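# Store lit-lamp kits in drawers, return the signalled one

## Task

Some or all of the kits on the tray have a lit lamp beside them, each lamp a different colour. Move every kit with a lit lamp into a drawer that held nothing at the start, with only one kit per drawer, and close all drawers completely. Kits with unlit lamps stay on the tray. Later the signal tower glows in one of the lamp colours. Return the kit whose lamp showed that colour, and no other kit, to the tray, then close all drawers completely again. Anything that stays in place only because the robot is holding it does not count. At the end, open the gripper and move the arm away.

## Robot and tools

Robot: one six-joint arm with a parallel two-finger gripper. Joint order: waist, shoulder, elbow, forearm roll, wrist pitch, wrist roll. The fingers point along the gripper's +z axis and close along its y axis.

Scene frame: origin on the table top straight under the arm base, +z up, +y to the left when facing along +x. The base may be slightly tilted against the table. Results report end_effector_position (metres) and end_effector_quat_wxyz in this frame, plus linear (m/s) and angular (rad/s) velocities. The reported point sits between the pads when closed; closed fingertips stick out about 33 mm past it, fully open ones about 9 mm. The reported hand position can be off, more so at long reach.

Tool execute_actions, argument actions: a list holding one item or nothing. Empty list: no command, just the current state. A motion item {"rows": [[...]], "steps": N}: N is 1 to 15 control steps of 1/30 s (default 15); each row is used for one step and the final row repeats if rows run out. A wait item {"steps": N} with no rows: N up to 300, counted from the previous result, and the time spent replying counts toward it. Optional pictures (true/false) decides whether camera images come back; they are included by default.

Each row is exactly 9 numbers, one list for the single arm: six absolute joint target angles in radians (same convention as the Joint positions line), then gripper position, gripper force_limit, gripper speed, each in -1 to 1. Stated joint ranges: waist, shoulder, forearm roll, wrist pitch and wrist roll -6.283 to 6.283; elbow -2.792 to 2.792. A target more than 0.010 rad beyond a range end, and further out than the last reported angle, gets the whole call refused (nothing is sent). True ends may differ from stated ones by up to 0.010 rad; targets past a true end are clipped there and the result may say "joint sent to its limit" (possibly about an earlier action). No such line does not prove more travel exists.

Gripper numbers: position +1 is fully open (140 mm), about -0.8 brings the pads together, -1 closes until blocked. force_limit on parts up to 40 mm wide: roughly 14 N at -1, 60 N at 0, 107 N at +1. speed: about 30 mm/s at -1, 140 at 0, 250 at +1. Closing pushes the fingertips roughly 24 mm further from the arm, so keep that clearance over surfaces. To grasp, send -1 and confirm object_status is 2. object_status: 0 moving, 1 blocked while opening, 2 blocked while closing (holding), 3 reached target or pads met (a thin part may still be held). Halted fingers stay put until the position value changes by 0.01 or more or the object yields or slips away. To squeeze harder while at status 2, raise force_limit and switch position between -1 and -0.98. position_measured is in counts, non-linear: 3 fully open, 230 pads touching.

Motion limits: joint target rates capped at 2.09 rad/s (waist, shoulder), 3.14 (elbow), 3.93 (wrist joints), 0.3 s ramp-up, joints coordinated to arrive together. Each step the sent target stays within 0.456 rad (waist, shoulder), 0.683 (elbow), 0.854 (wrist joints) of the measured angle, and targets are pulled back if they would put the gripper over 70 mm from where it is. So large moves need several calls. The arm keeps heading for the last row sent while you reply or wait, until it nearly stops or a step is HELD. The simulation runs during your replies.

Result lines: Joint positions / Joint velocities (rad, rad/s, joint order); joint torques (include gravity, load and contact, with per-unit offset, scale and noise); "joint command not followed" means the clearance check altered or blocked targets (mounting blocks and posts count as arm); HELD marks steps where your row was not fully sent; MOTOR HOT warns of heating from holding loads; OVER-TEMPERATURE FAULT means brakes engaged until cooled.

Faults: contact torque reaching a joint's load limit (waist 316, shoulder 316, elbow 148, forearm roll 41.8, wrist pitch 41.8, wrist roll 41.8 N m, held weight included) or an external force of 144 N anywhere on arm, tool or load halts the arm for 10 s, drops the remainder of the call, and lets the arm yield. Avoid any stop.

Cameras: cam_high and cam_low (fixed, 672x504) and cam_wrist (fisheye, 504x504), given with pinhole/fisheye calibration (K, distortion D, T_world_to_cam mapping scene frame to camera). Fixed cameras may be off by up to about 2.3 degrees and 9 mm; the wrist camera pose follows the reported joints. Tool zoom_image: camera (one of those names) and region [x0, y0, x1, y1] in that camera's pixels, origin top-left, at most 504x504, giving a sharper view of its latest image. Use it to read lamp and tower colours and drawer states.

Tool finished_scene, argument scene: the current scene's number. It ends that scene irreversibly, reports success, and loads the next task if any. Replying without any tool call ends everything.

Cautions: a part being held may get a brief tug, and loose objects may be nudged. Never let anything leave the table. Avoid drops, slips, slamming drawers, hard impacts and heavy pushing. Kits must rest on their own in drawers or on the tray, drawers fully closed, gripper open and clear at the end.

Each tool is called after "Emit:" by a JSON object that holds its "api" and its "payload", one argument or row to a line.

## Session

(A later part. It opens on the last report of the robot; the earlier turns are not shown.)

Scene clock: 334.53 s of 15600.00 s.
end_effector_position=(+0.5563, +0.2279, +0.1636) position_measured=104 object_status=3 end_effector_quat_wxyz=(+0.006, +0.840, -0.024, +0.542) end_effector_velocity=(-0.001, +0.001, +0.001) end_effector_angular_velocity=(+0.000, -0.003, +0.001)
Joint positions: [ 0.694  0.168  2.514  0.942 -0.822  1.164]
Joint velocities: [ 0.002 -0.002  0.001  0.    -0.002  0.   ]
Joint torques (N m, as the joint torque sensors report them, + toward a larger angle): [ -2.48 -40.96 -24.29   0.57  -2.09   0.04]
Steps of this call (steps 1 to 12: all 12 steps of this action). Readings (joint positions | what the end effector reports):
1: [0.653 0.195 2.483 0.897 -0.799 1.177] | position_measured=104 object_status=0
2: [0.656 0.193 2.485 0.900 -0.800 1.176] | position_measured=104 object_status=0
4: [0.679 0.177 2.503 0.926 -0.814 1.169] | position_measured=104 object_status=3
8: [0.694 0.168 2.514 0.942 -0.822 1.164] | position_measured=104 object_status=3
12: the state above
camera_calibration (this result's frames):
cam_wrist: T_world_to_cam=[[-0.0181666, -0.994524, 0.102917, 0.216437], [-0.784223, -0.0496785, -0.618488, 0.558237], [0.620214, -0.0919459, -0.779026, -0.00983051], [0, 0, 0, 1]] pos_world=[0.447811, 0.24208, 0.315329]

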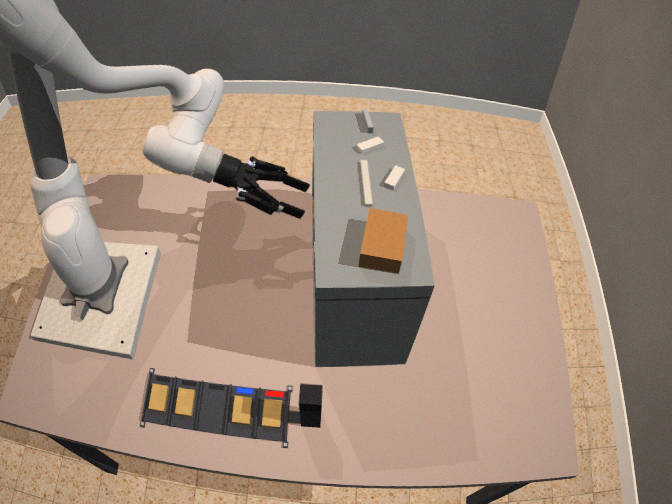

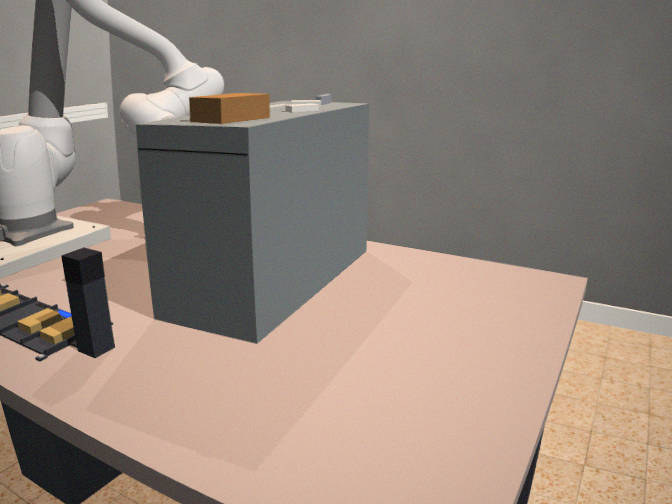

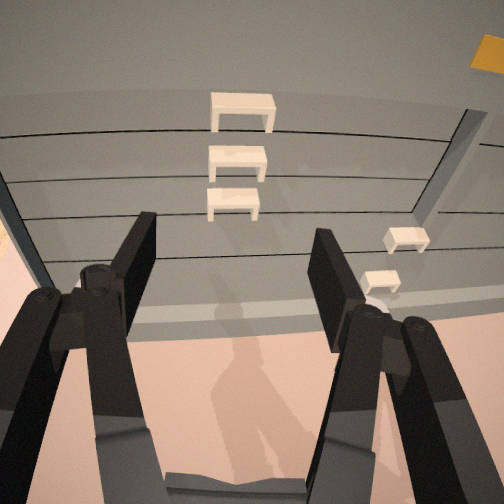

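Emit:
{"api": "execute_actions", "payload": {
  "actions": []
}}

Scene clock: 356.57 s of 15600.00 s.
end_effector_position=(+0.5563, +0.2279, +0.1636) position_measured=104 object_status=3 end_effector_quat_wxyz=(+0.006, +0.840, -0.023, +0.542) end_effector_velocity=(-0.000, +0.000, -0.000) end_effector_angular_velocity=(+0.001, +0.001, +0.000)
Joint positions: [ 0.694  0.168  2.514  0.942 -0.822  1.164]
Joint velocities: [ 0.001  0.    -0.    -0.     0.001  0.001]
Joint torques (N m, as the joint torque sensors report them, + toward a larger angle): [ -0.51 -39.84 -24.13   0.44  -2.05   0.07]
Steps of this call (steps 1 to 15: the robot went on to your last target; steps 16 to 90: nothing new was sent; then 19.03 s passed at rest). Readings (joint positions | what the end effector reports):
1: [0.694 0.168 2.514 0.942 -0.822 1.164] | position_measured=104 object_status=3
2: [0.694 0.168 2.514 0.942 -0.822 1.164] | position_measured=104 object_status=3
4: [0.694 0.168 2.514 0.942 -0.822 1.164] | position_measured=104 object_status=3
8: [0.694 0.168 2.514 0.942 -0.822 1.164] | position_measured=104 object_status=3
90: the state above
The arm was judged still, so your last target was given up. Only a new action makes it travel on or press farther. Fingers that are still opening or closing keep moving.
camera_calibration (this result's frames):
cam_wrist: T_world_to_cam=[[-0.018081, -0.994525, 0.102924, 0.216418], [-0.784219, -0.0497502, -0.618487, 0.558218], [0.620221, -0.0918979, -0.779025, -0.00980913], [0, 0, 0, 1]] pos_world=[0.447762, 0.242103, 0.315335]

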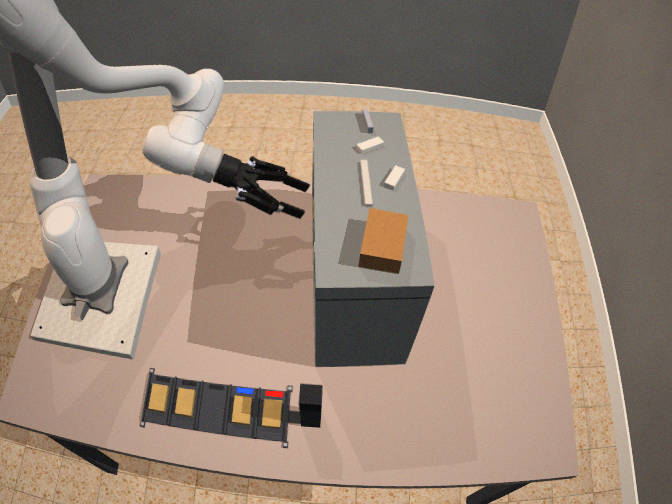

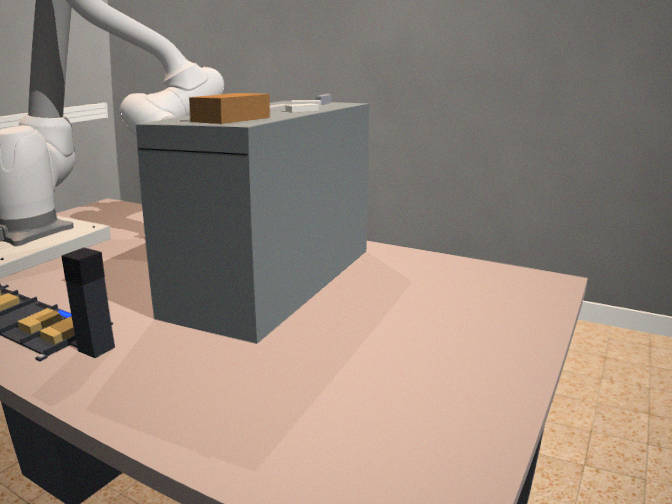

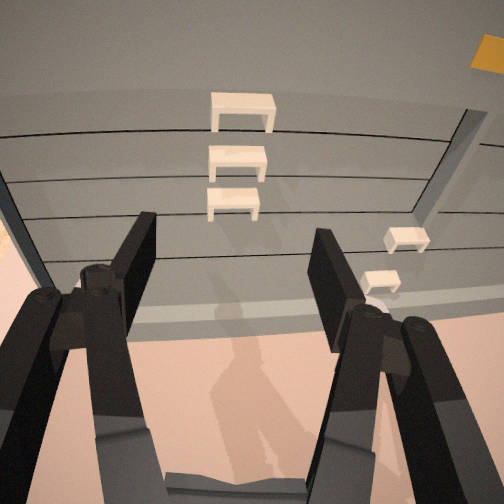

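Emit:
{"api": "execute_actions", "payload": {
  "actions": [
    {"rows":[[0.778,0.128,2.565,1.033,-0.87,1.144,0.1,-0.6,0],[0.778,0.128,2.565,1.033,-0.87,1.144,0.1,-0.6,0],[0.778,0.128,2.565,1.033,-0.87,1.144,0.1,-0.6,0],[0.778,0.128,2.565,1.033,-0.87,1.144,0.1,-0.6,0],[0.778,0.128,2.565,1.033,-0.87,1.144,0.1,-0.6,0],[0.778,0.128,2.565,1.033,-0.87,1.144,0.1,-0.6,0],[0.778,0.128,2.565,1.033,-0.87,1.144,0.1,-0.6,0],[0.776,0.0145,2.5235,1.171,-0.779,0.959,0.1,-0.6,0]]}
  ],
  "pictures": false
}}

Emit:
{"api": "execute_actions", "payload": {
  "actions": [
    {"rows":[[0.776,0.0145,2.5235,1.171,-0.779,0.959,0.1,-0.6,0],[0.776,0.0145,2.5235,1.171,-0.779,0.959,0.1,-0.6,0],[0.776,0.0145,2.5235,1.171,-0.779,0.959,0.1,-0.6,0],[0.776,0.0145,2.5235,1.171,-0.779,0.959,0.1,-0.6,0],[0.73,0.035,2.497,1.125,-0.755,0.969,0.1,-0.6,0],[0.73,0.035,2.497,1.125,-0.755,0.969,0.1,-0.6,0],[0.692,0.0555,2.4725,1.08,-0.731,0.979,0.1,-0.6,0]]}
  ]
}}

Scene clock: 368.43 s of 15600.00 s.
end_effector_position=(+0.5147, +0.2283, +0.2080) position_measured=117 object_status=3 end_effector_quat_wxyz=(+0.006, +0.843, -0.029, +0.537) end_effector_velocity=(-0.006, +0.005, +0.064) end_effector_angular_velocity=(+0.024, +0.036, +0.017)
Joint positions: [ 0.776  0.017  2.524  1.167 -0.782  0.965]
Joint velocities: [-0.004 -0.176 -0.057  0.215  0.138 -0.292]
Joint torques (N m, as the joint torque sensors report them, + toward a larger angle): [ -3.45   4.16 -20.42  -0.47  -1.44   0.2 ]
Steps of this call (steps 1 to 90: nothing new was sent; then 8.37 s passed at rest; steps 91 to 105: all 15 steps of this action). Readings (joint positions | what the end effector reports):
91: [0.694 0.168 2.514 0.942 -0.822 1.164] | position_measured=104 object_status=0
92: [0.698 0.166 2.516 0.946 -0.824 1.163] | position_measured=106 object_status=0
94: [0.727 0.152 2.534 0.979 -0.841 1.156] | position_measured=117 object_status=0
98: [0.778 0.128 2.565 1.032 -0.869 1.144] | position_measured=117 object_status=0
105: the state above

Scene clock: 368.93 s of 15600.00 s.
end_effector_position=(+0.5586, +0.2294, +0.2126) position_measured=117 object_status=3 end_effector_quat_wxyz=(+0.005, +0.843, -0.026, +0.538) end_effector_velocity=(+0.001, +0.001, +0.000) end_effector_angular_velocity=(+0.001, -0.001, +0.002)
Joint positions: [ 0.692  0.055  2.473  1.08  -0.731  0.979]
Joint velocities: [ 0.     0.001 -0.002 -0.002  0.001  0.001]
Joint torques (N m, as the joint torque sensors report them, + toward a larger angle): [ -0.86 -34.57 -29.7    0.61  -1.64   0.18]
Steps of this call (steps 1 to 15: all 15 steps of this action). Readings (joint positions | what the end effector reports):
1: [0.776 0.015 2.524 1.170 -0.780 0.960] | position_measured=117 object_status=3
2: [0.776 0.015 2.524 1.171 -0.779 0.959] | position_measured=117 object_status=3
4: [0.776 0.015 2.524 1.171 -0.779 0.959] | position_measured=117 object_status=3
8: [0.743 0.030 2.505 1.137 -0.761 0.966] | position_measured=117 object_status=3
15: the state above
camera_calibration (this result's frames):
cam_wrist: T_world_to_cam=[[-0.0197849, -0.995006, 0.0978304, 0.215014], [-0.790006, -0.0444138, -0.611488, 0.590925], [0.61278, -0.0893848, -0.785182, 0.031898], [0, 0, 0, 1]] pos_world=[0.451542, 0.243037, 0.365355]

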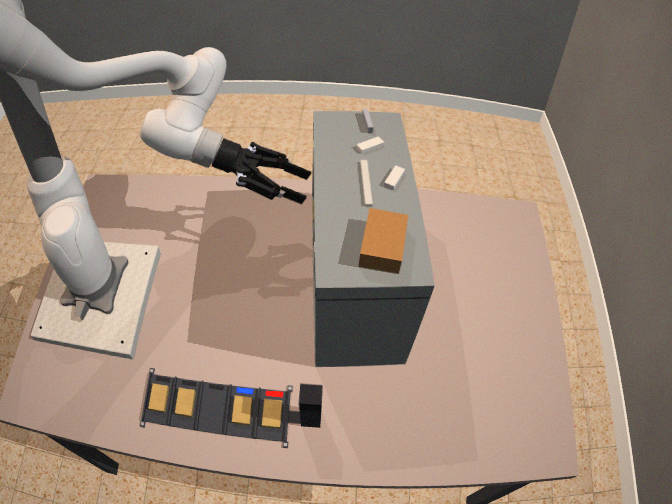

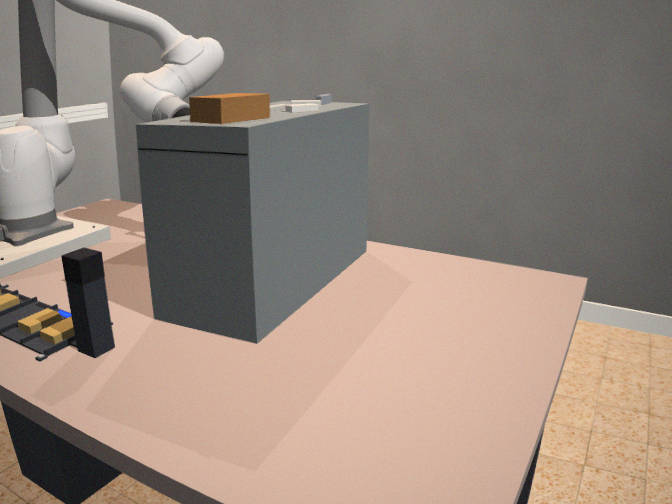

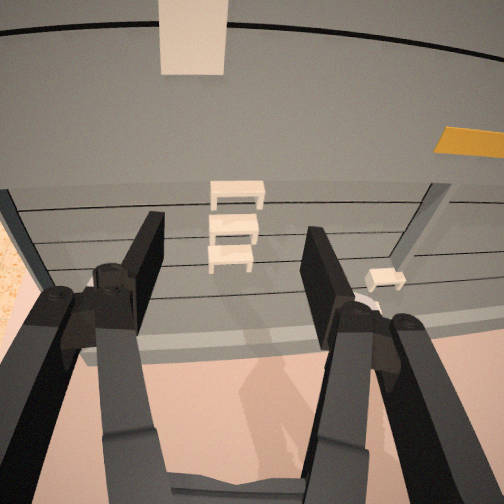

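Emit:
{"api": "execute_actions", "payload": {
  "actions": [
    {"rows":[[0.684,0.0605,2.466,1.071,-0.727,0.981,0.1,-0.6,0],[0.684,0.0605,2.466,1.071,-0.727,0.981,0.1,-0.6,0],[0.676,0.0655,2.46,1.063,-0.7225,0.9835,0.1,-0.6,0],[0.676,0.0655,2.46,1.063,-0.7225,0.9835,0.1,-0.6,0],[0.67,0.069,2.455,1.057,-0.719,0.985,0.1,-0.6,0],[0.67,0.069,2.455,1.057,-0.719,0.985,0.1,-0.6,0],[0.664,0.073,2.4505,1.05,-0.716,0.987,0.1,-0.6,0]]}
  ],
  "pictures": false
}}

Emit:
{"api": "execute_actions", "payload": {
  "actions": [
    {"rows":[[0.664,0.073,2.4505,1.05,-0.716,0.987,-1,-0.6,0]]}
  ]
}}

Scene clock: 373.87 s of 15600.00 s.
end_effector_position=(+0.5761, +0.2299, +0.2141) position_measured=117 object_status=3 end_effector_quat_wxyz=(+0.005, +0.842, -0.026, +0.539) end_effector_velocity=(+0.001, -0.001, -0.001) end_effector_angular_velocity=(-0.001, +0.000, -0.001)
Joint positions: [ 0.664  0.073  2.451  1.05  -0.716  0.987]
Joint velocities: [-0.002  0.001 -0.    -0.    -0.001 -0.   ]
Joint torques (N m, as the joint torque sensors report them, + toward a larger angle): [ -0.99 -36.03 -29.66   0.39  -1.78   0.04]
Steps of this call (steps 1 to 15: the robot went on to your last target; steps 16 to 90: nothing new was sent; then 1.43 s passed at rest; steps 91 to 105: all 15 steps of this action). Readings (joint positions | what the end effector reports):
91: [0.692 0.056 2.472 1.080 -0.731 0.979] | position_measured=117 object_status=3
92: [0.689 0.057 2.471 1.077 -0.730 0.980] | position_measured=117 object_status=3
94: [0.682 0.062 2.465 1.069 -0.726 0.982] | position_measured=117 object_status=3
98: [0.669 0.070 2.454 1.055 -0.718 0.986] | position_measured=117 object_status=3
105: the state above

Scene clock: 374.37 s of 15600.00 s.
end_effector_position=(+0.5762, +0.2299, +0.2141) position_measured=190 object_status=0 end_effector_quat_wxyz=(+0.005, +0.842, -0.026, +0.539) end_effector_velocity=(-0.000, +0.001, +0.000) end_effector_angular_velocity=(-0.001, -0.001, +0.001)
Joint positions: [ 0.664  0.073  2.451  1.05  -0.716  0.987]
Joint velocities: [ 0.002  0.    -0.    -0.    -0.002 -0.001]
Joint torques (N m, as the joint torque sensors report them, + toward a larger angle): [  3.34 -35.06 -32.11  -1.15   0.43   0.07]
Steps of this call (steps 1 to 15: all 15 steps of this action). Readings (joint positions | what the end effector reports):
1: [0.664 0.073 2.451 1.050 -0.716 0.987] | position_measured=117 object_status=0
2: [0.664 0.073 2.451 1.050 -0.716 0.987] | position_measured=119 object_status=0
4: [0.664 0.073 2.451 1.050 -0.716 0.987] | position_measured=134 object_status=0
8: [0.664 0.073 2.451 1.050 -0.716 0.987] | position_measured=165 object_status=0
15: the state above
camera_calibration (this result's frames):
cam_wrist: T_world_to_cam=[[-0.0193506, -0.995046, 0.0975096, 0.215547], [-0.788683, -0.04475, -0.613169, 0.605436], [0.614495, -0.0887694, -0.783911, 0.0209716], [0, 0, 0, 1]] pos_world=[0.468782, 0.243434, 0.366657]

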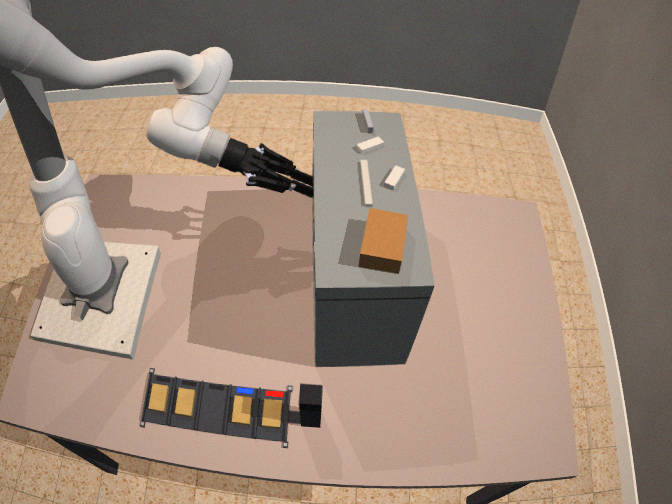

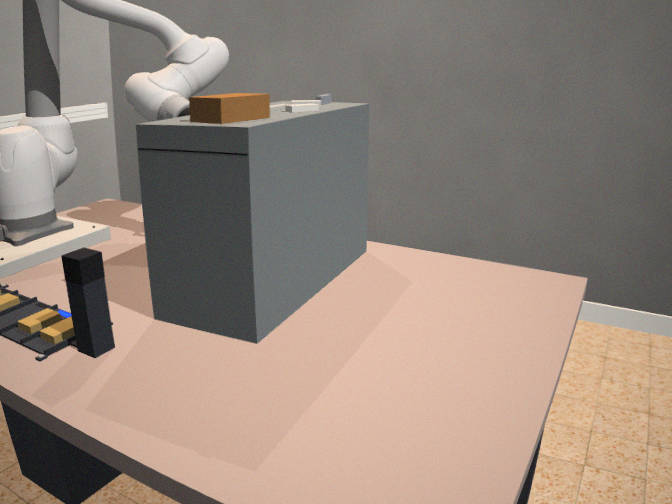

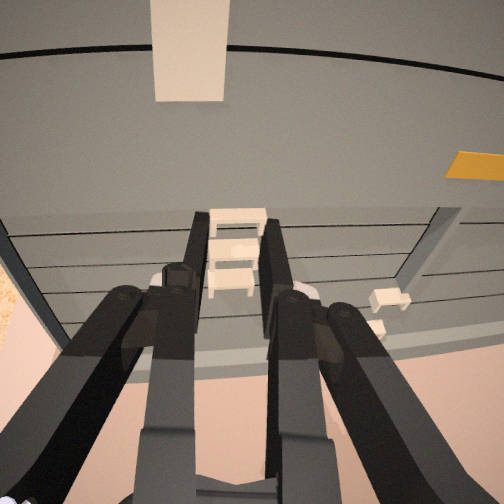

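Emit:
{"api": "execute_actions", "payload": {
  "actions": [
    {"rows":[[0.67,0.069,2.455,1.057,-0.719,0.985,-1,-0.6,0],[0.67,0.069,2.455,1.057,-0.719,0.985,-1,-0.6,0],[0.676,0.0655,2.46,1.063,-0.7225,0.9835,-1,-0.6,0],[0.676,0.0655,2.46,1.063,-0.7225,0.9835,-1,-0.6,0],[0.683,0.0605,2.466,1.071,-0.727,0.981,-1,-0.6,0],[0.683,0.0605,2.466,1.071,-0.727,0.981,-1,-0.6,0],[0.69,0.0555,2.4725,1.08,-0.731,0.979,-1,-0.6,0],[0.69,0.0555,2.4725,1.08,-0.731,0.979,-1,-0.6,0],[0.703,0.0487,2.481,1.095,-0.739,0.976,-1,-0.6,0],[0.703,0.0487,2.481,1.095,-0.739,0.976,-1,-0.6,0],[0.716,0.042,2.4895,1.11,-0.747,0.972,-1,-0.6,0],[0.716,0.042,2.4895,1.11,-0.747,0.972,-1,-0.6,0],[0.729,0.035,2.498,1.125,-0.755,0.969,-1,-0.6,0]]}
  ]
}}

Scene clock: 379.40 s of 15600.00 s.
end_effector_position=(+0.5404, +0.2272, +0.2112) position_measured=190 object_status=2 end_effector_quat_wxyz=(+0.006, +0.843, -0.029, +0.537) end_effector_velocity=(-0.087, -0.007, -0.007) end_effector_angular_velocity=(+0.004, +0.007, -0.019)
Joint positions: [ 0.724  0.038  2.495  1.119 -0.752  0.97 ]
Joint velocities: [ 0.156 -0.085  0.106  0.174 -0.093 -0.037]
Joint torques (N m, as the joint torque sensors report them, + toward a larger angle): [  5.02  -5.65 -20.85   1.12  12.16   0.19]
Steps of this call (steps 1 to 15: the robot went on to your last target; steps 16 to 90: nothing new was sent; then 1.53 s passed at rest; steps 91 to 105: all 15 steps of this action). Readings (joint positions | what the end effector reports):
91: [0.664 0.073 2.450 1.050 -0.716 0.987] | position_measured=190 object_status=2
92: [0.666 0.072 2.452 1.053 -0.717 0.986] | position_measured=190 object_status=2
94: [0.671 0.068 2.456 1.059 -0.720 0.985] | position_measured=190 object_status=2
98: [0.684 0.059 2.467 1.073 -0.728 0.981] | position_measured=190 object_status=2
105: the state above
camera_calibration (this result's frames):
cam_wrist: T_world_to_cam=[[-0.0266498, -0.994935, 0.0969212, 0.21656], [-0.790981, -0.0382986, -0.610641, 0.574571], [0.611261, -0.0929363, -0.785954, 0.0435399], [0, 0, 0, 1]] pos_world=[0.433631, 0.241515, 0.364088]

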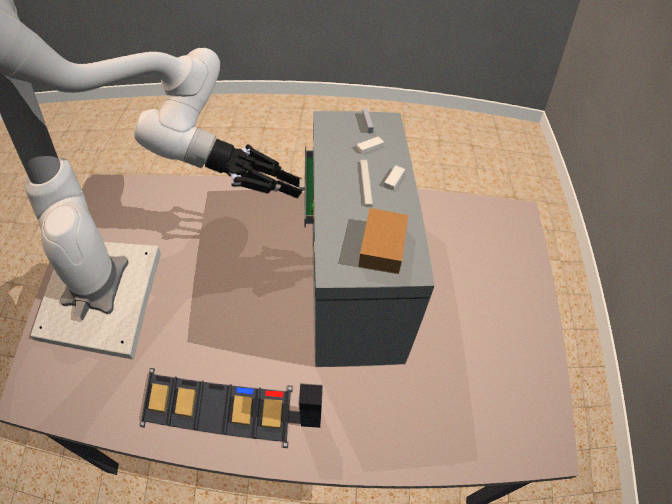

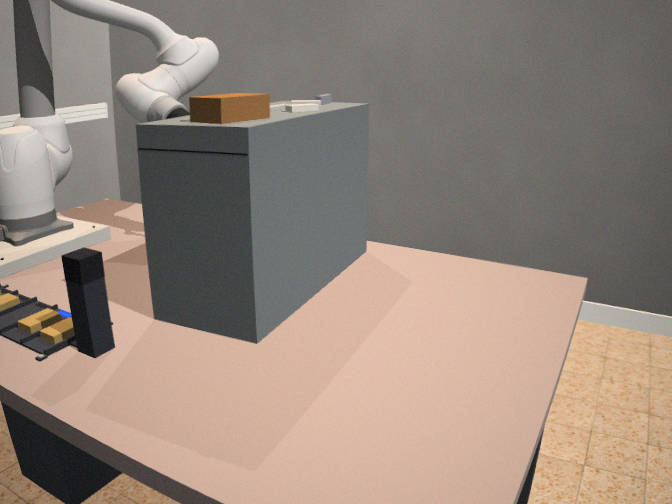

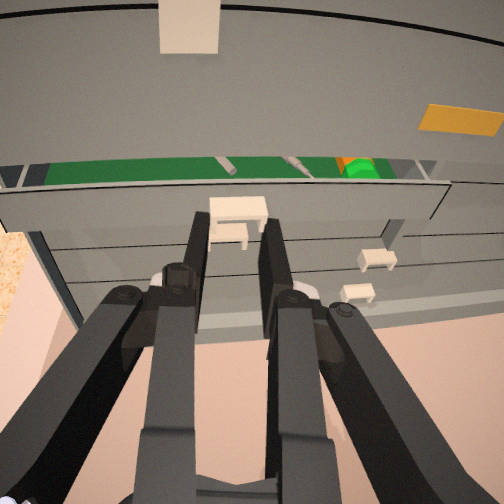

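Emit:
{"api": "execute_actions", "payload": {
  "actions": [
    {"rows":[[0.716,0.04,2.4895,1.11,-0.747,0.972,-1,-0.6,0],[0.716,0.04,2.4895,1.11,-0.747,0.972,-1,-0.6,0],[0.703,0.047,2.481,1.095,-0.739,0.976,-1,-0.6,0],[0.703,0.047,2.481,1.095,-0.739,0.976,-1,-0.6,0],[0.69,0.0545,2.4725,1.08,-0.731,0.979,-1,-0.6,0],[0.69,0.0545,2.4725,1.08,-0.731,0.979,-1,-0.6,0],[0.683,0.06,2.466,1.071,-0.727,0.981,-1,-0.6,0],[0.683,0.06,2.466,1.071,-0.727,0.981,-1,-0.6,0],[0.676,0.0655,2.46,1.063,-0.7225,0.9835,-1,-0.6,0],[0.676,0.0655,2.46,1.063,-0.7225,0.9835,-1,-0.6,0],[0.67,0.069,2.455,1.057,-0.719,0.985,-1,-0.6,0],[0.67,0.069,2.455,1.057,-0.719,0.985,-1,-0.6,0],[0.664,0.073,2.4505,1.05,-0.716,0.987,-1,-0.6,0],[0.664,0.073,2.4505,1.05,-0.716,0.987,-1,-0.6,0],[0.66,0.0755,2.447,1.046,-0.7135,0.988,-1,-0.6,0]]}
  ],
  "pictures": false
}}

Emit:
{"api": "execute_actions", "payload": {
  "actions": [
    {"rows":[[0.657,0.0775,2.4445,1.042,-0.712,0.989,-1,-0.6,0]],"steps":8}
  ],
  "pictures": false
}}

Scene clock: 387.80 s of 15600.00 s.
end_effector_position=(+0.5750, +0.2299, +0.2138) position_measured=190 object_status=2 end_effector_quat_wxyz=(+0.005, +0.842, -0.026, +0.539) end_effector_velocity=(+0.045, +0.000, +0.003) end_effector_angular_velocity=(-0.000, -0.004, +0.001)
Joint positions: [ 0.666  0.072  2.452  1.052 -0.717  0.986]
Joint velocities: [-0.071  0.046 -0.056 -0.076  0.038  0.021]
Joint torques (N m, as the joint torque sensors report them, + toward a larger angle): [ 10.31 -60.74 -48.81  -6.19  -8.91   0.03]
Steps of this call (steps 1 to 15: the robot went on to your last target; steps 16 to 90: nothing new was sent; then 4.90 s passed at rest; steps 91 to 105: all 15 steps of this action). Readings (joint positions | what the end effector reports):
91: [0.729 0.035 2.498 1.125 -0.755 0.969] | position_measured=190 object_status=2
92: [0.726 0.036 2.496 1.122 -0.753 0.969] | position_measured=190 object_status=2
94: [0.715 0.041 2.489 1.108 -0.746 0.973] | position_measured=190 object_status=2
98: [0.690 0.055 2.472 1.080 -0.731 0.979] | position_measured=190 object_status=2
105: the state above

Scene clock: 388.07 s of 15600.00 s.
end_effector_position=(+0.5807, +0.2302, +0.2145) position_measured=190 object_status=2 end_effector_quat_wxyz=(+0.004, +0.842, -0.025, +0.539) end_effector_velocity=(+0.001, +0.000, +0.000) end_effector_angular_velocity=(+0.001, +0.000, -0.001)
Joint positions: [ 0.657  0.077  2.445  1.042 -0.712  0.989]
Joint velocities: [-0.001  0.001 -0.002 -0.001  0.001  0.001]
Joint torques (N m, as the joint torque sensors report them, + toward a larger angle): [ -8.41 -52.74 -73.44  -7.89 -14.67   0.03]
Steps of this call (steps 1 to 8: all 8 steps of this action). Readings (joint positions | what the end effector reports):
1: [0.663 0.074 2.450 1.049 -0.715 0.987] | position_measured=190 object_status=2
2: [0.660 0.075 2.448 1.046 -0.713 0.988] | position_measured=190 object_status=2
4: [0.658 0.077 2.445 1.043 -0.712 0.989] | position_measured=190 object_status=2
8: the state above

Emit:
{"api": "execute_actions", "payload": {
  "actions": [
    {"rows":[[0.662,0.074,2.449,1.048,-0.715,0.987,0.1,-0.6,0],[0.662,0.074,2.449,1.048,-0.715,0.987,0.1,-0.6,0],[0.662,0.074,2.449,1.048,-0.715,0.987,0.1,-0.6,0],[0.662,0.074,2.449,1.048,-0.715,0.987,0.1,-0.6,0],[0.662,0.074,2.449,1.048,-0.715,0.987,0.1,-0.6,0],[0.662,0.074,2.449,1.048,-0.715,0.987,0.1,-0.6,0],[0.662,0.074,2.449,1.048,-0.715,0.987,0.1,-0.6,0],[0.662,0.074,2.449,1.048,-0.715,0.987,0.1,-0.6,0],[0.776,0.0145,2.5235,1.171,-0.779,0.959,0.1,-0.6,0]]}
  ],
  "pictures": false
}}

Emit:
{"api": "execute_actions", "payload": {
  "actions": [
    {"rows":[[0.86,-0.03,2.57,1.24,-0.82,0.92,0.1,-0.6,0]]}
  ],
  "pictures": false
}}

Emit:
{"api": "execute_actions", "payload": {
  "actions": [
    {"rows":[[0.4,-0.45,2.7,0.5,-0.6,1.4,0.1,-0.6,0]]}
  ],
  "pictures": false
}}

Emit:
{"api": "execute_actions", "payload": {
  "actions": [
    {"rows":[[-0.162,-0.4,2.74,-0.37,-0.415,1.845,0.1,-0.6,0]]}
  ],
  "pictures": false
}}

Emit:
{"api": "execute_actions", "payload": {
  "actions": [
    {"rows":[[-0.162,-0.337,2.74,-0.37,-0.415,1.845,0.1,-0.6,0]]}
  ]
}}

Scene clock: 396.13 s of 15600.00 s.
end_effector_position=(+0.5216, +0.2290, +0.2097) position_measured=117 object_status=0 end_effector_quat_wxyz=(+0.006, +0.843, -0.029, +0.537) end_effector_velocity=(-0.223, -0.019, -0.024) end_effector_angular_velocity=(-0.006, +0.028, -0.020)
Joint positions: [ 0.763  0.021  2.515  1.156 -0.771  0.962]
Joint velocities: [ 0.414 -0.214  0.266  0.436 -0.227 -0.099]
Joint torques (N m, as the joint torque sensors report them, + toward a larger angle): [-15.75  -8.68 -38.09   1.27  -2.25   0.25]
Steps of this call (steps 1 to 15: the robot went on to your last target; steps 16 to 90: nothing new was sent; then 4.57 s passed at rest; steps 91 to 105: all 15 steps of this action). Readings (joint positions | what the end effector reports):
91: [0.657 0.077 2.445 1.042 -0.712 0.989] | position_measured=190 object_status=0
92: [0.658 0.076 2.446 1.043 -0.714 0.989] | position_measured=190 object_status=0
94: [0.661 0.074 2.448 1.047 -0.715 0.987] | position_measured=172 object_status=0
98: [0.662 0.074 2.449 1.048 -0.715 0.987] | position_measured=142 object_status=0
105: the state above

Scene clock: 396.63 s of 15600.00 s.
end_effector_position=(+0.4744, +0.2281, +0.2085) position_measured=117 object_status=3 end_effector_quat_wxyz=(+0.009, +0.843, -0.014, +0.538) end_effector_velocity=(-0.001, +0.001, +0.000) end_effector_angular_velocity=(+0.000, -0.000, +0.001)
Joint positions: [ 0.86 -0.03  2.57  1.24 -0.82  0.92]
Joint velocities: [ 0.002 -0.001  0.     0.    -0.    -0.   ]
Joint torques (N m, as the joint torque sensors report them, + toward a larger angle): [ -1.82 -25.   -28.89  -0.3   -1.82   0.2 ]
Steps of this call (steps 1 to 15: all 15 steps of this action). Readings (joint positions | what the end effector reports):
1: [0.773 0.016 2.522 1.167 -0.777 0.960] | position_measured=117 object_status=0
2: [0.782 0.012 2.526 1.176 -0.782 0.957] | position_measured=117 object_status=3
4: [0.818 -0.008 2.547 1.207 -0.800 0.941] | position_measured=117 object_status=3
8: [0.860 -0.030 2.570 1.240 -0.820 0.920] | position_measured=117 object_status=3
15: the state above

Scene clock: 397.13 s of 15600.00 s.
end_effector_position=(+0.4759, +0.1321, +0.3405) position_measured=117 object_status=3 end_effector_quat_wxyz=(-0.102, +0.759, -0.051, +0.641) end_effector_velocity=(-0.110, -0.208, +0.196) end_effector_angular_velocity=(+0.153, -0.477, +0.052)
Joint positions: [ 0.46  -0.395  2.683  0.597 -0.628  1.337]
Joint velocities: [-0.853 -0.776  0.241 -1.351  0.395  0.875]
Joint torques (N m, as the joint torque sensors report them, + toward a larger angle): [  1.57  19.4  -35.76   2.49  -1.89   0.24]
Steps of this call (steps 1 to 15: all 15 steps of this action). Readings (joint positions | what the end effector reports):
1: [0.860 -0.030 2.570 1.240 -0.820 0.920] | position_measured=117 object_status=3
2: [0.856 -0.033 2.571 1.234 -0.818 0.924] | position_measured=117 object_status=3
4: [0.827 -0.061 2.579 1.185 -0.801 0.957] | position_measured=117 object_status=3
8: [0.700 -0.177 2.615 0.981 -0.740 1.090] | position_measured=117 object_status=3
15: the state above

Scene clock: 397.63 s of 15600.00 s.
end_effector_position=(+0.4751, +0.0062, +0.2615) position_measured=117 object_status=3 end_effector_quat_wxyz=(-0.007, +0.815, -0.013, +0.579) end_effector_velocity=(-0.047, -0.248, -0.184) end_effector_angular_velocity=(-0.294, +0.473, -0.261)
Joint positions: [-0.106 -0.405  2.737 -0.291 -0.431  1.806]
Joint velocities: [-0.825  0.082  0.052 -1.159  0.232  0.567]
Joint torques (N m, as the joint torque sensors report them, + toward a larger angle): [  7.8    1.78 -33.59   3.81  -2.7   -0.24]
Steps of this call (steps 1 to 15: all 15 steps of this action). Readings (joint positions | what the end effector reports):
1: [0.435 -0.418 2.690 0.556 -0.616 1.364] | position_measured=117 object_status=3
2: [0.410 -0.435 2.696 0.515 -0.605 1.390] | position_measured=117 object_status=3
4: [0.341 -0.445 2.706 0.395 -0.572 1.464] | position_measured=117 object_status=3
8: [0.156 -0.432 2.720 0.079 -0.505 1.626] | position_measured=117 object_status=3
15: the state above

Scene clock: 398.13 s of 15600.00 s.
end_effector_position=(+0.4744, -0.0107, +0.2194) position_measured=117 object_status=3 end_effector_quat_wxyz=(+0.001, +0.842, -0.018, +0.540) end_effector_velocity=(-0.000, -0.000, +0.000) end_effector_angular_velocity=(+0.001, -0.000, -0.001)
Joint positions: [-0.162 -0.337  2.74  -0.37  -0.415  1.845]
Joint velocities: [-0. -0.  0.  0. -0.  0.]
Joint torques (N m, as the joint torque sensors report them, + toward a larger angle): [ -0.7    3.24 -29.19   3.11  -2.17   0.02]
Steps of this call (steps 1 to 15: all 15 steps of this action). Readings (joint positions | what the end effector reports):
1: [-0.131 -0.403 2.738 -0.325 -0.424 1.823] | position_measured=117 object_status=3
2: [-0.148 -0.399 2.739 -0.350 -0.419 1.835] | position_measured=117 object_status=3
4: [-0.161 -0.371 2.740 -0.368 -0.415 1.844] | position_measured=117 object_status=3
8: [-0.162 -0.337 2.740 -0.370 -0.415 1.845] | position_measured=117 object_status=3
15: the state above
camera_calibration (this result's frames):
cam_wrist: T_world_to_cam=[[-0.00223516, -0.99494, 0.10045, -0.0350454], [-0.786249, -0.0603202, -0.614958, 0.516777], [0.617905, -0.0803531, -0.782136, 0.0644027], [0, 0, 0, 1]] pos_world=[0.366442, 0.00147895, 0.371688]

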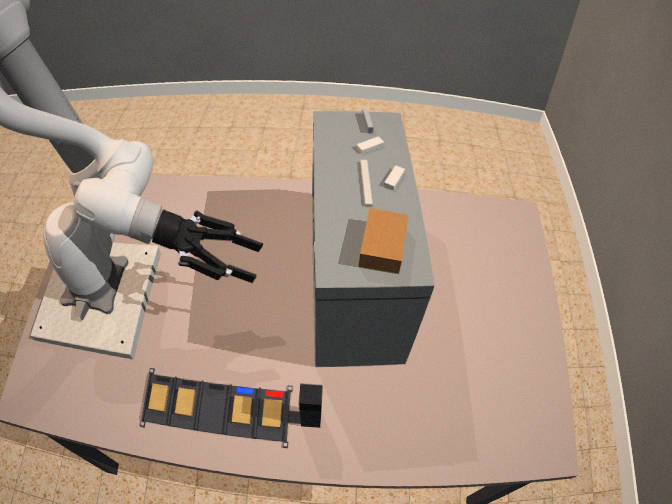

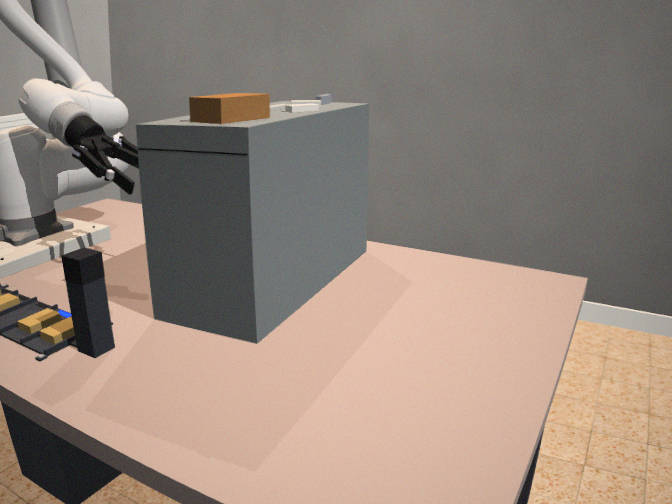

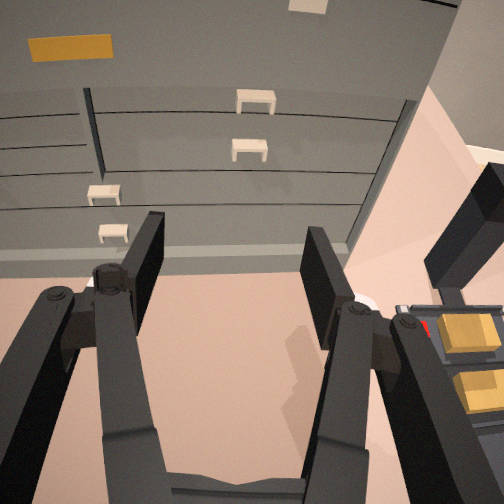

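Emit:
{"api": "execute_actions", "payload": {
  "actions": [
    {"rows":[[-0.132,-0.234,2.686,-0.274,-0.456,1.775,0.1,-0.6,0],[-0.132,-0.234,2.686,-0.274,-0.456,1.775,0.1,-0.6,0],[-0.132,-0.234,2.686,-0.274,-0.456,1.775,0.1,-0.6,0],[-0.132,-0.234,2.686,-0.274,-0.456,1.775,0.1,-0.6,0],[-0.132,-0.234,2.686,-0.274,-0.456,1.775,0.1,-0.6,0],[-0.132,-0.234,2.686,-0.274,-0.456,1.775,0.1,-0.6,0],[-0.110,-0.148,2.628,-0.217,-0.48,1.73,0.1,-0.6,0]]}
  ]
}}

Scene clock: 403.00 s of 15600.00 s.
end_effector_position=(+0.5540, -0.0128, +0.2206) position_measured=117 object_status=3 end_effector_quat_wxyz=(-0.002, +0.841, -0.022, +0.540) end_effector_velocity=(+0.000, +0.000, +0.001) end_effector_angular_velocity=(+0.002, -0.003, -0.001)
Joint positions: [-0.11  -0.148  2.628 -0.217 -0.48   1.73 ]
Joint velocities: [ 0.001 -0.     0.     0.004 -0.003 -0.001]
Joint torques (N m, as the joint torque sensors report them, + toward a larger angle): [ -0.5  -12.84 -28.07   2.8   -2.53  -0.1 ]
Steps of this call (steps 1 to 15: the robot went on to your last target; steps 16 to 90: nothing new was sent; then 1.37 s passed at rest; steps 91 to 105: all 15 steps of this action). Readings (joint positions | what the end effector reports):
91: [-0.162 -0.337 2.740 -0.370 -0.415 1.845] | position_measured=117 object_status=3
92: [-0.161 -0.333 2.739 -0.367 -0.416 1.843] | position_measured=117 object_status=3
94: [-0.153 -0.304 2.723 -0.339 -0.428 1.822] | position_measured=117 object_status=3
98: [-0.131 -0.229 2.683 -0.271 -0.457 1.772] | position_measured=117 object_status=3
105: the state above
camera_calibration (this result's frames):
cam_wrist: T_world_to_cam=[[-0.00643944, -0.995837, 0.0909291, -0.0326571], [-0.785819, -0.0511955, -0.616333, 0.580127], [0.618423, -0.0754227, -0.782218, 0.0158207], [0, 0, 0, 1]] pos_world=[0.445881, -0.00162805, 0.372896]

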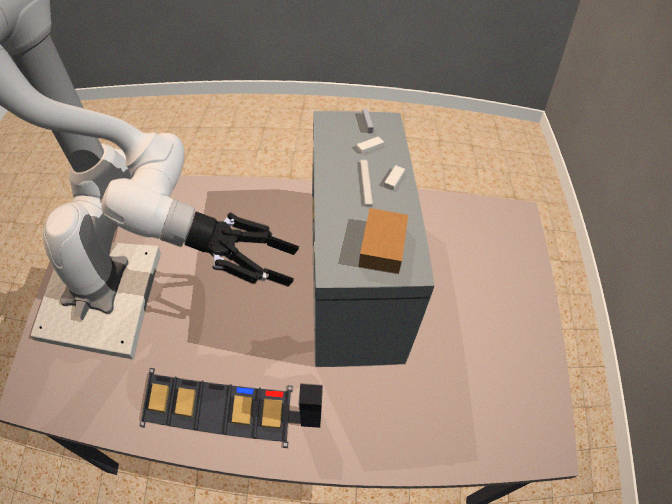

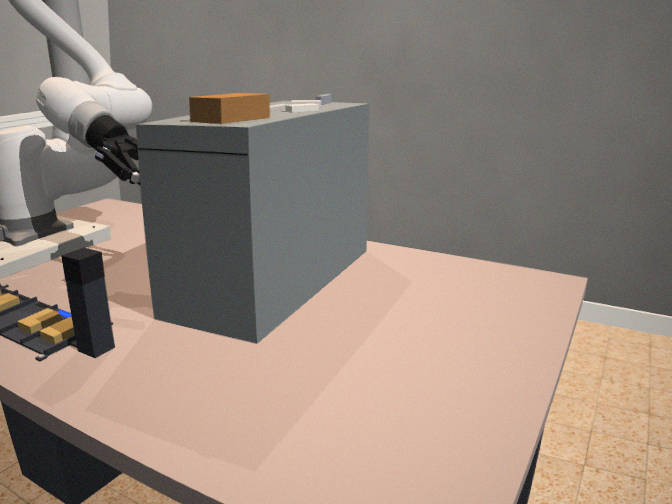

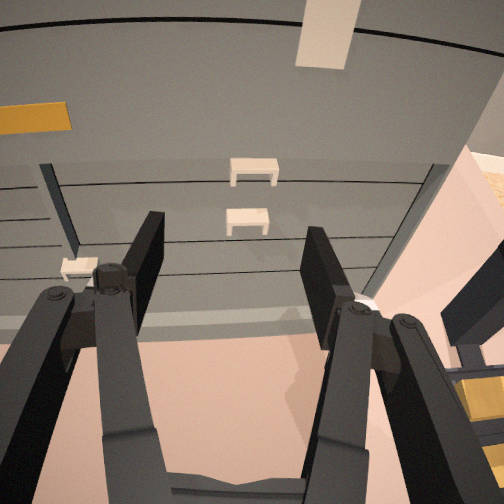

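Emit:
{"api": "execute_actions", "payload": {
  "actions": [
    {"rows":[[-0.124,-0.136,2.632,-0.217,-0.488,1.74,0.1,-0.6,0],[-0.124,-0.136,2.632,-0.217,-0.488,1.74,0.1,-0.6,0],[-0.124,-0.136,2.632,-0.217,-0.488,1.74,0.1,-0.6,0],[-0.124,-0.136,2.632,-0.217,-0.488,1.74,0.1,-0.6,0],[-0.124,-0.136,2.632,-0.217,-0.488,1.74,0.1,-0.6,0],[-0.115,-0.102,2.608,-0.187,-0.494,1.712,0.1,-0.6,0]]}
  ]
}}

Scene clock: 410.10 s of 15600.00 s.
end_effector_position=(+0.5690, -0.0215, +0.2123) position_measured=117 object_status=3 end_effector_quat_wxyz=(+0.001, +0.844, -0.032, +0.536) end_effector_velocity=(+0.000, -0.000, -0.000) end_effector_angular_velocity=(-0.000, +0.001, -0.000)
Joint positions: [-0.115 -0.102  2.608 -0.187 -0.494  1.712]
Joint velocities: [ 0.     0.001 -0.001  0.001  0.001 -0.001]
Joint torques (N m, as the joint torque sensors report them, + toward a larger angle): [ -1.84 -16.55 -26.64   2.89  -2.27   0.09]
Steps of this call (steps 1 to 15: the robot went on to your last target; steps 16 to 90: nothing new was sent; then 3.60 s passed at rest; steps 91 to 105: all 15 steps of this action). Readings (joint positions | what the end effector reports):
91: [-0.110 -0.148 2.628 -0.217 -0.480 1.730] | position_measured=117 object_status=3
92: [-0.113 -0.145 2.629 -0.217 -0.482 1.732] | position_measured=117 object_status=3
94: [-0.122 -0.137 2.631 -0.217 -0.487 1.739] | position_measured=117 object_status=3
98: [-0.121 -0.122 2.622 -0.204 -0.491 1.728] | position_measured=117 object_status=3
105: the state above
camera_calibration (this result's frames):
cam_wrist: T_world_to_cam=[[-0.0249442, -0.996047, 0.0852487, -0.0287263], [-0.792888, -0.0322246, -0.608515, 0.589167], [0.608857, -0.0827716, -0.78895, 0.00608032], [0, 0, 0, 1]] pos_world=[0.462725, -0.00912376, 0.365763]

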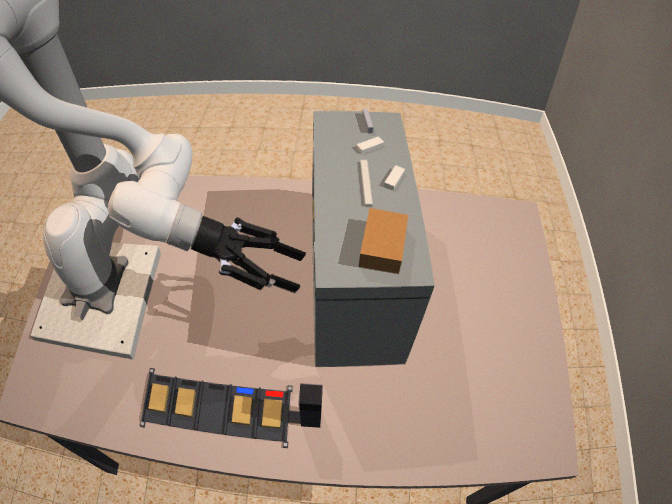

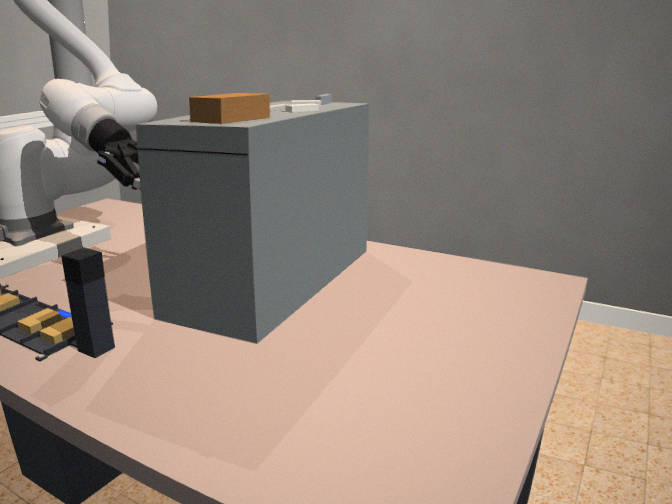

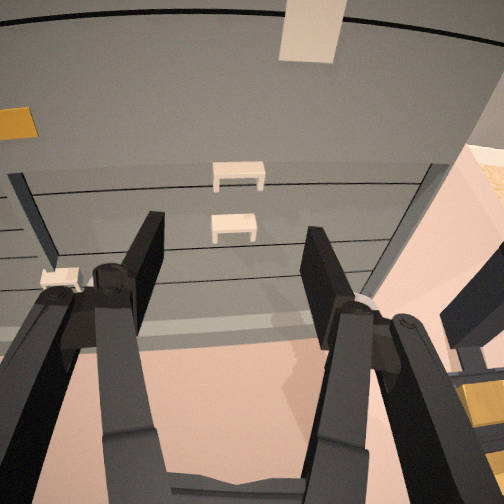

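Emit:
{"api": "execute_actions", "payload": {
  "actions": [
    {"rows":[[-0.115,-0.114,2.604,-0.187,-0.486,1.702,0.1,-0.6,0],[-0.115,-0.114,2.604,-0.187,-0.486,1.702,0.1,-0.6,0],[-0.115,-0.114,2.604,-0.187,-0.486,1.702,0.1,-0.6,0],[-0.115,-0.114,2.604,-0.187,-0.486,1.702,0.1,-0.6,0],[-0.115,-0.114,2.604,-0.187,-0.486,1.702,0.1,-0.6,0],[-0.109,-0.088,2.586,-0.165,-0.49,1.682,0.1,-0.6,0]]}
  ]
}}

Scene clock: 417.83 s of 15600.00 s.
end_effector_position=(+0.5818, -0.0235, +0.2175) position_measured=117 object_status=3 end_effector_quat_wxyz=(+0.007, +0.842, -0.027, +0.538) end_effector_velocity=(+0.000, -0.001, -0.001) end_effector_angular_velocity=(+0.000, +0.001, -0.001)
Joint positions: [-0.109 -0.088  2.586 -0.165 -0.49   1.682]
Joint velocities: [-0.001  0.002 -0.001  0.    -0.    -0.   ]
Joint torques (N m, as the joint torque sensors report them, + toward a larger angle): [ -0.52 -18.42 -27.15   2.83  -2.35   0.03]
Steps of this call (steps 1 to 15: the robot went on to your last target; steps 16 to 90: nothing new was sent; then 4.23 s passed at rest; steps 91 to 105: all 15 steps of this action). Readings (joint positions | what the end effector reports):
91: [-0.115 -0.102 2.608 -0.187 -0.494 1.712] | position_measured=117 object_status=3
92: [-0.115 -0.105 2.607 -0.187 -0.492 1.709] | position_measured=117 object_status=3
94: [-0.115 -0.113 2.604 -0.187 -0.487 1.703] | position_measured=117 object_status=3
98: [-0.112 -0.101 2.595 -0.176 -0.487 1.692] | position_measured=117 object_status=3
105: the state above
camera_calibration (this result's frames):
cam_wrist: T_world_to_cam=[[-0.0246446, -0.994654, 0.100277, -0.0342728], [-0.790138, -0.0420701, -0.611484, 0.601161], [0.612433, -0.0943026, -0.784877, -0.00104685], [0, 0, 0, 1]] pos_world=[0.474796, -0.00889742, 0.370215]

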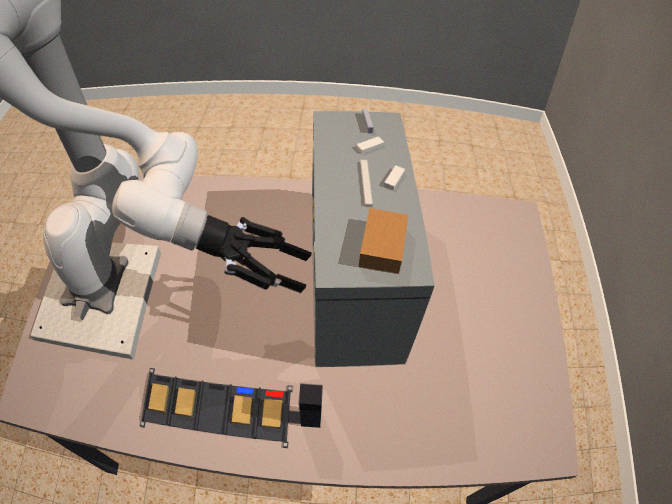

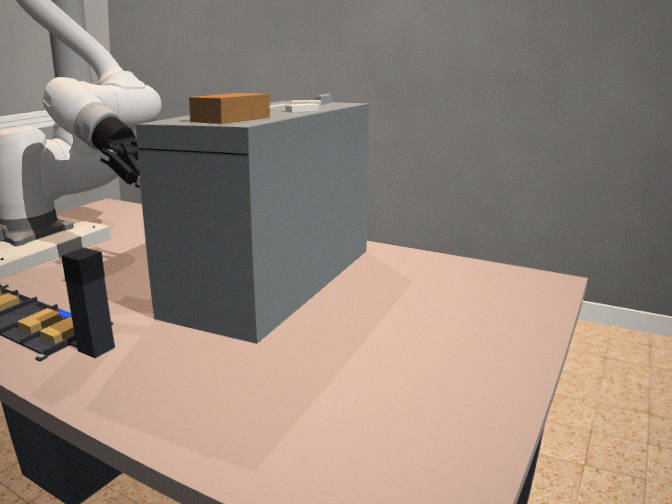

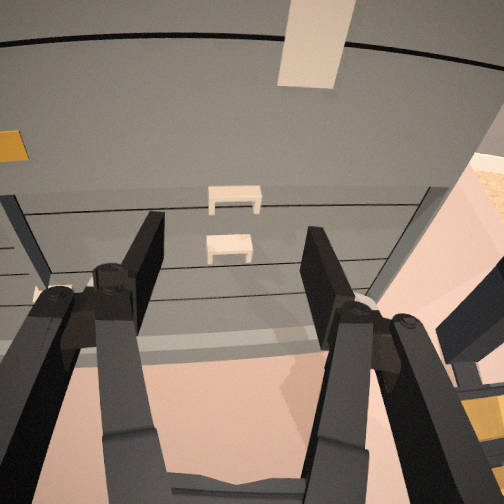

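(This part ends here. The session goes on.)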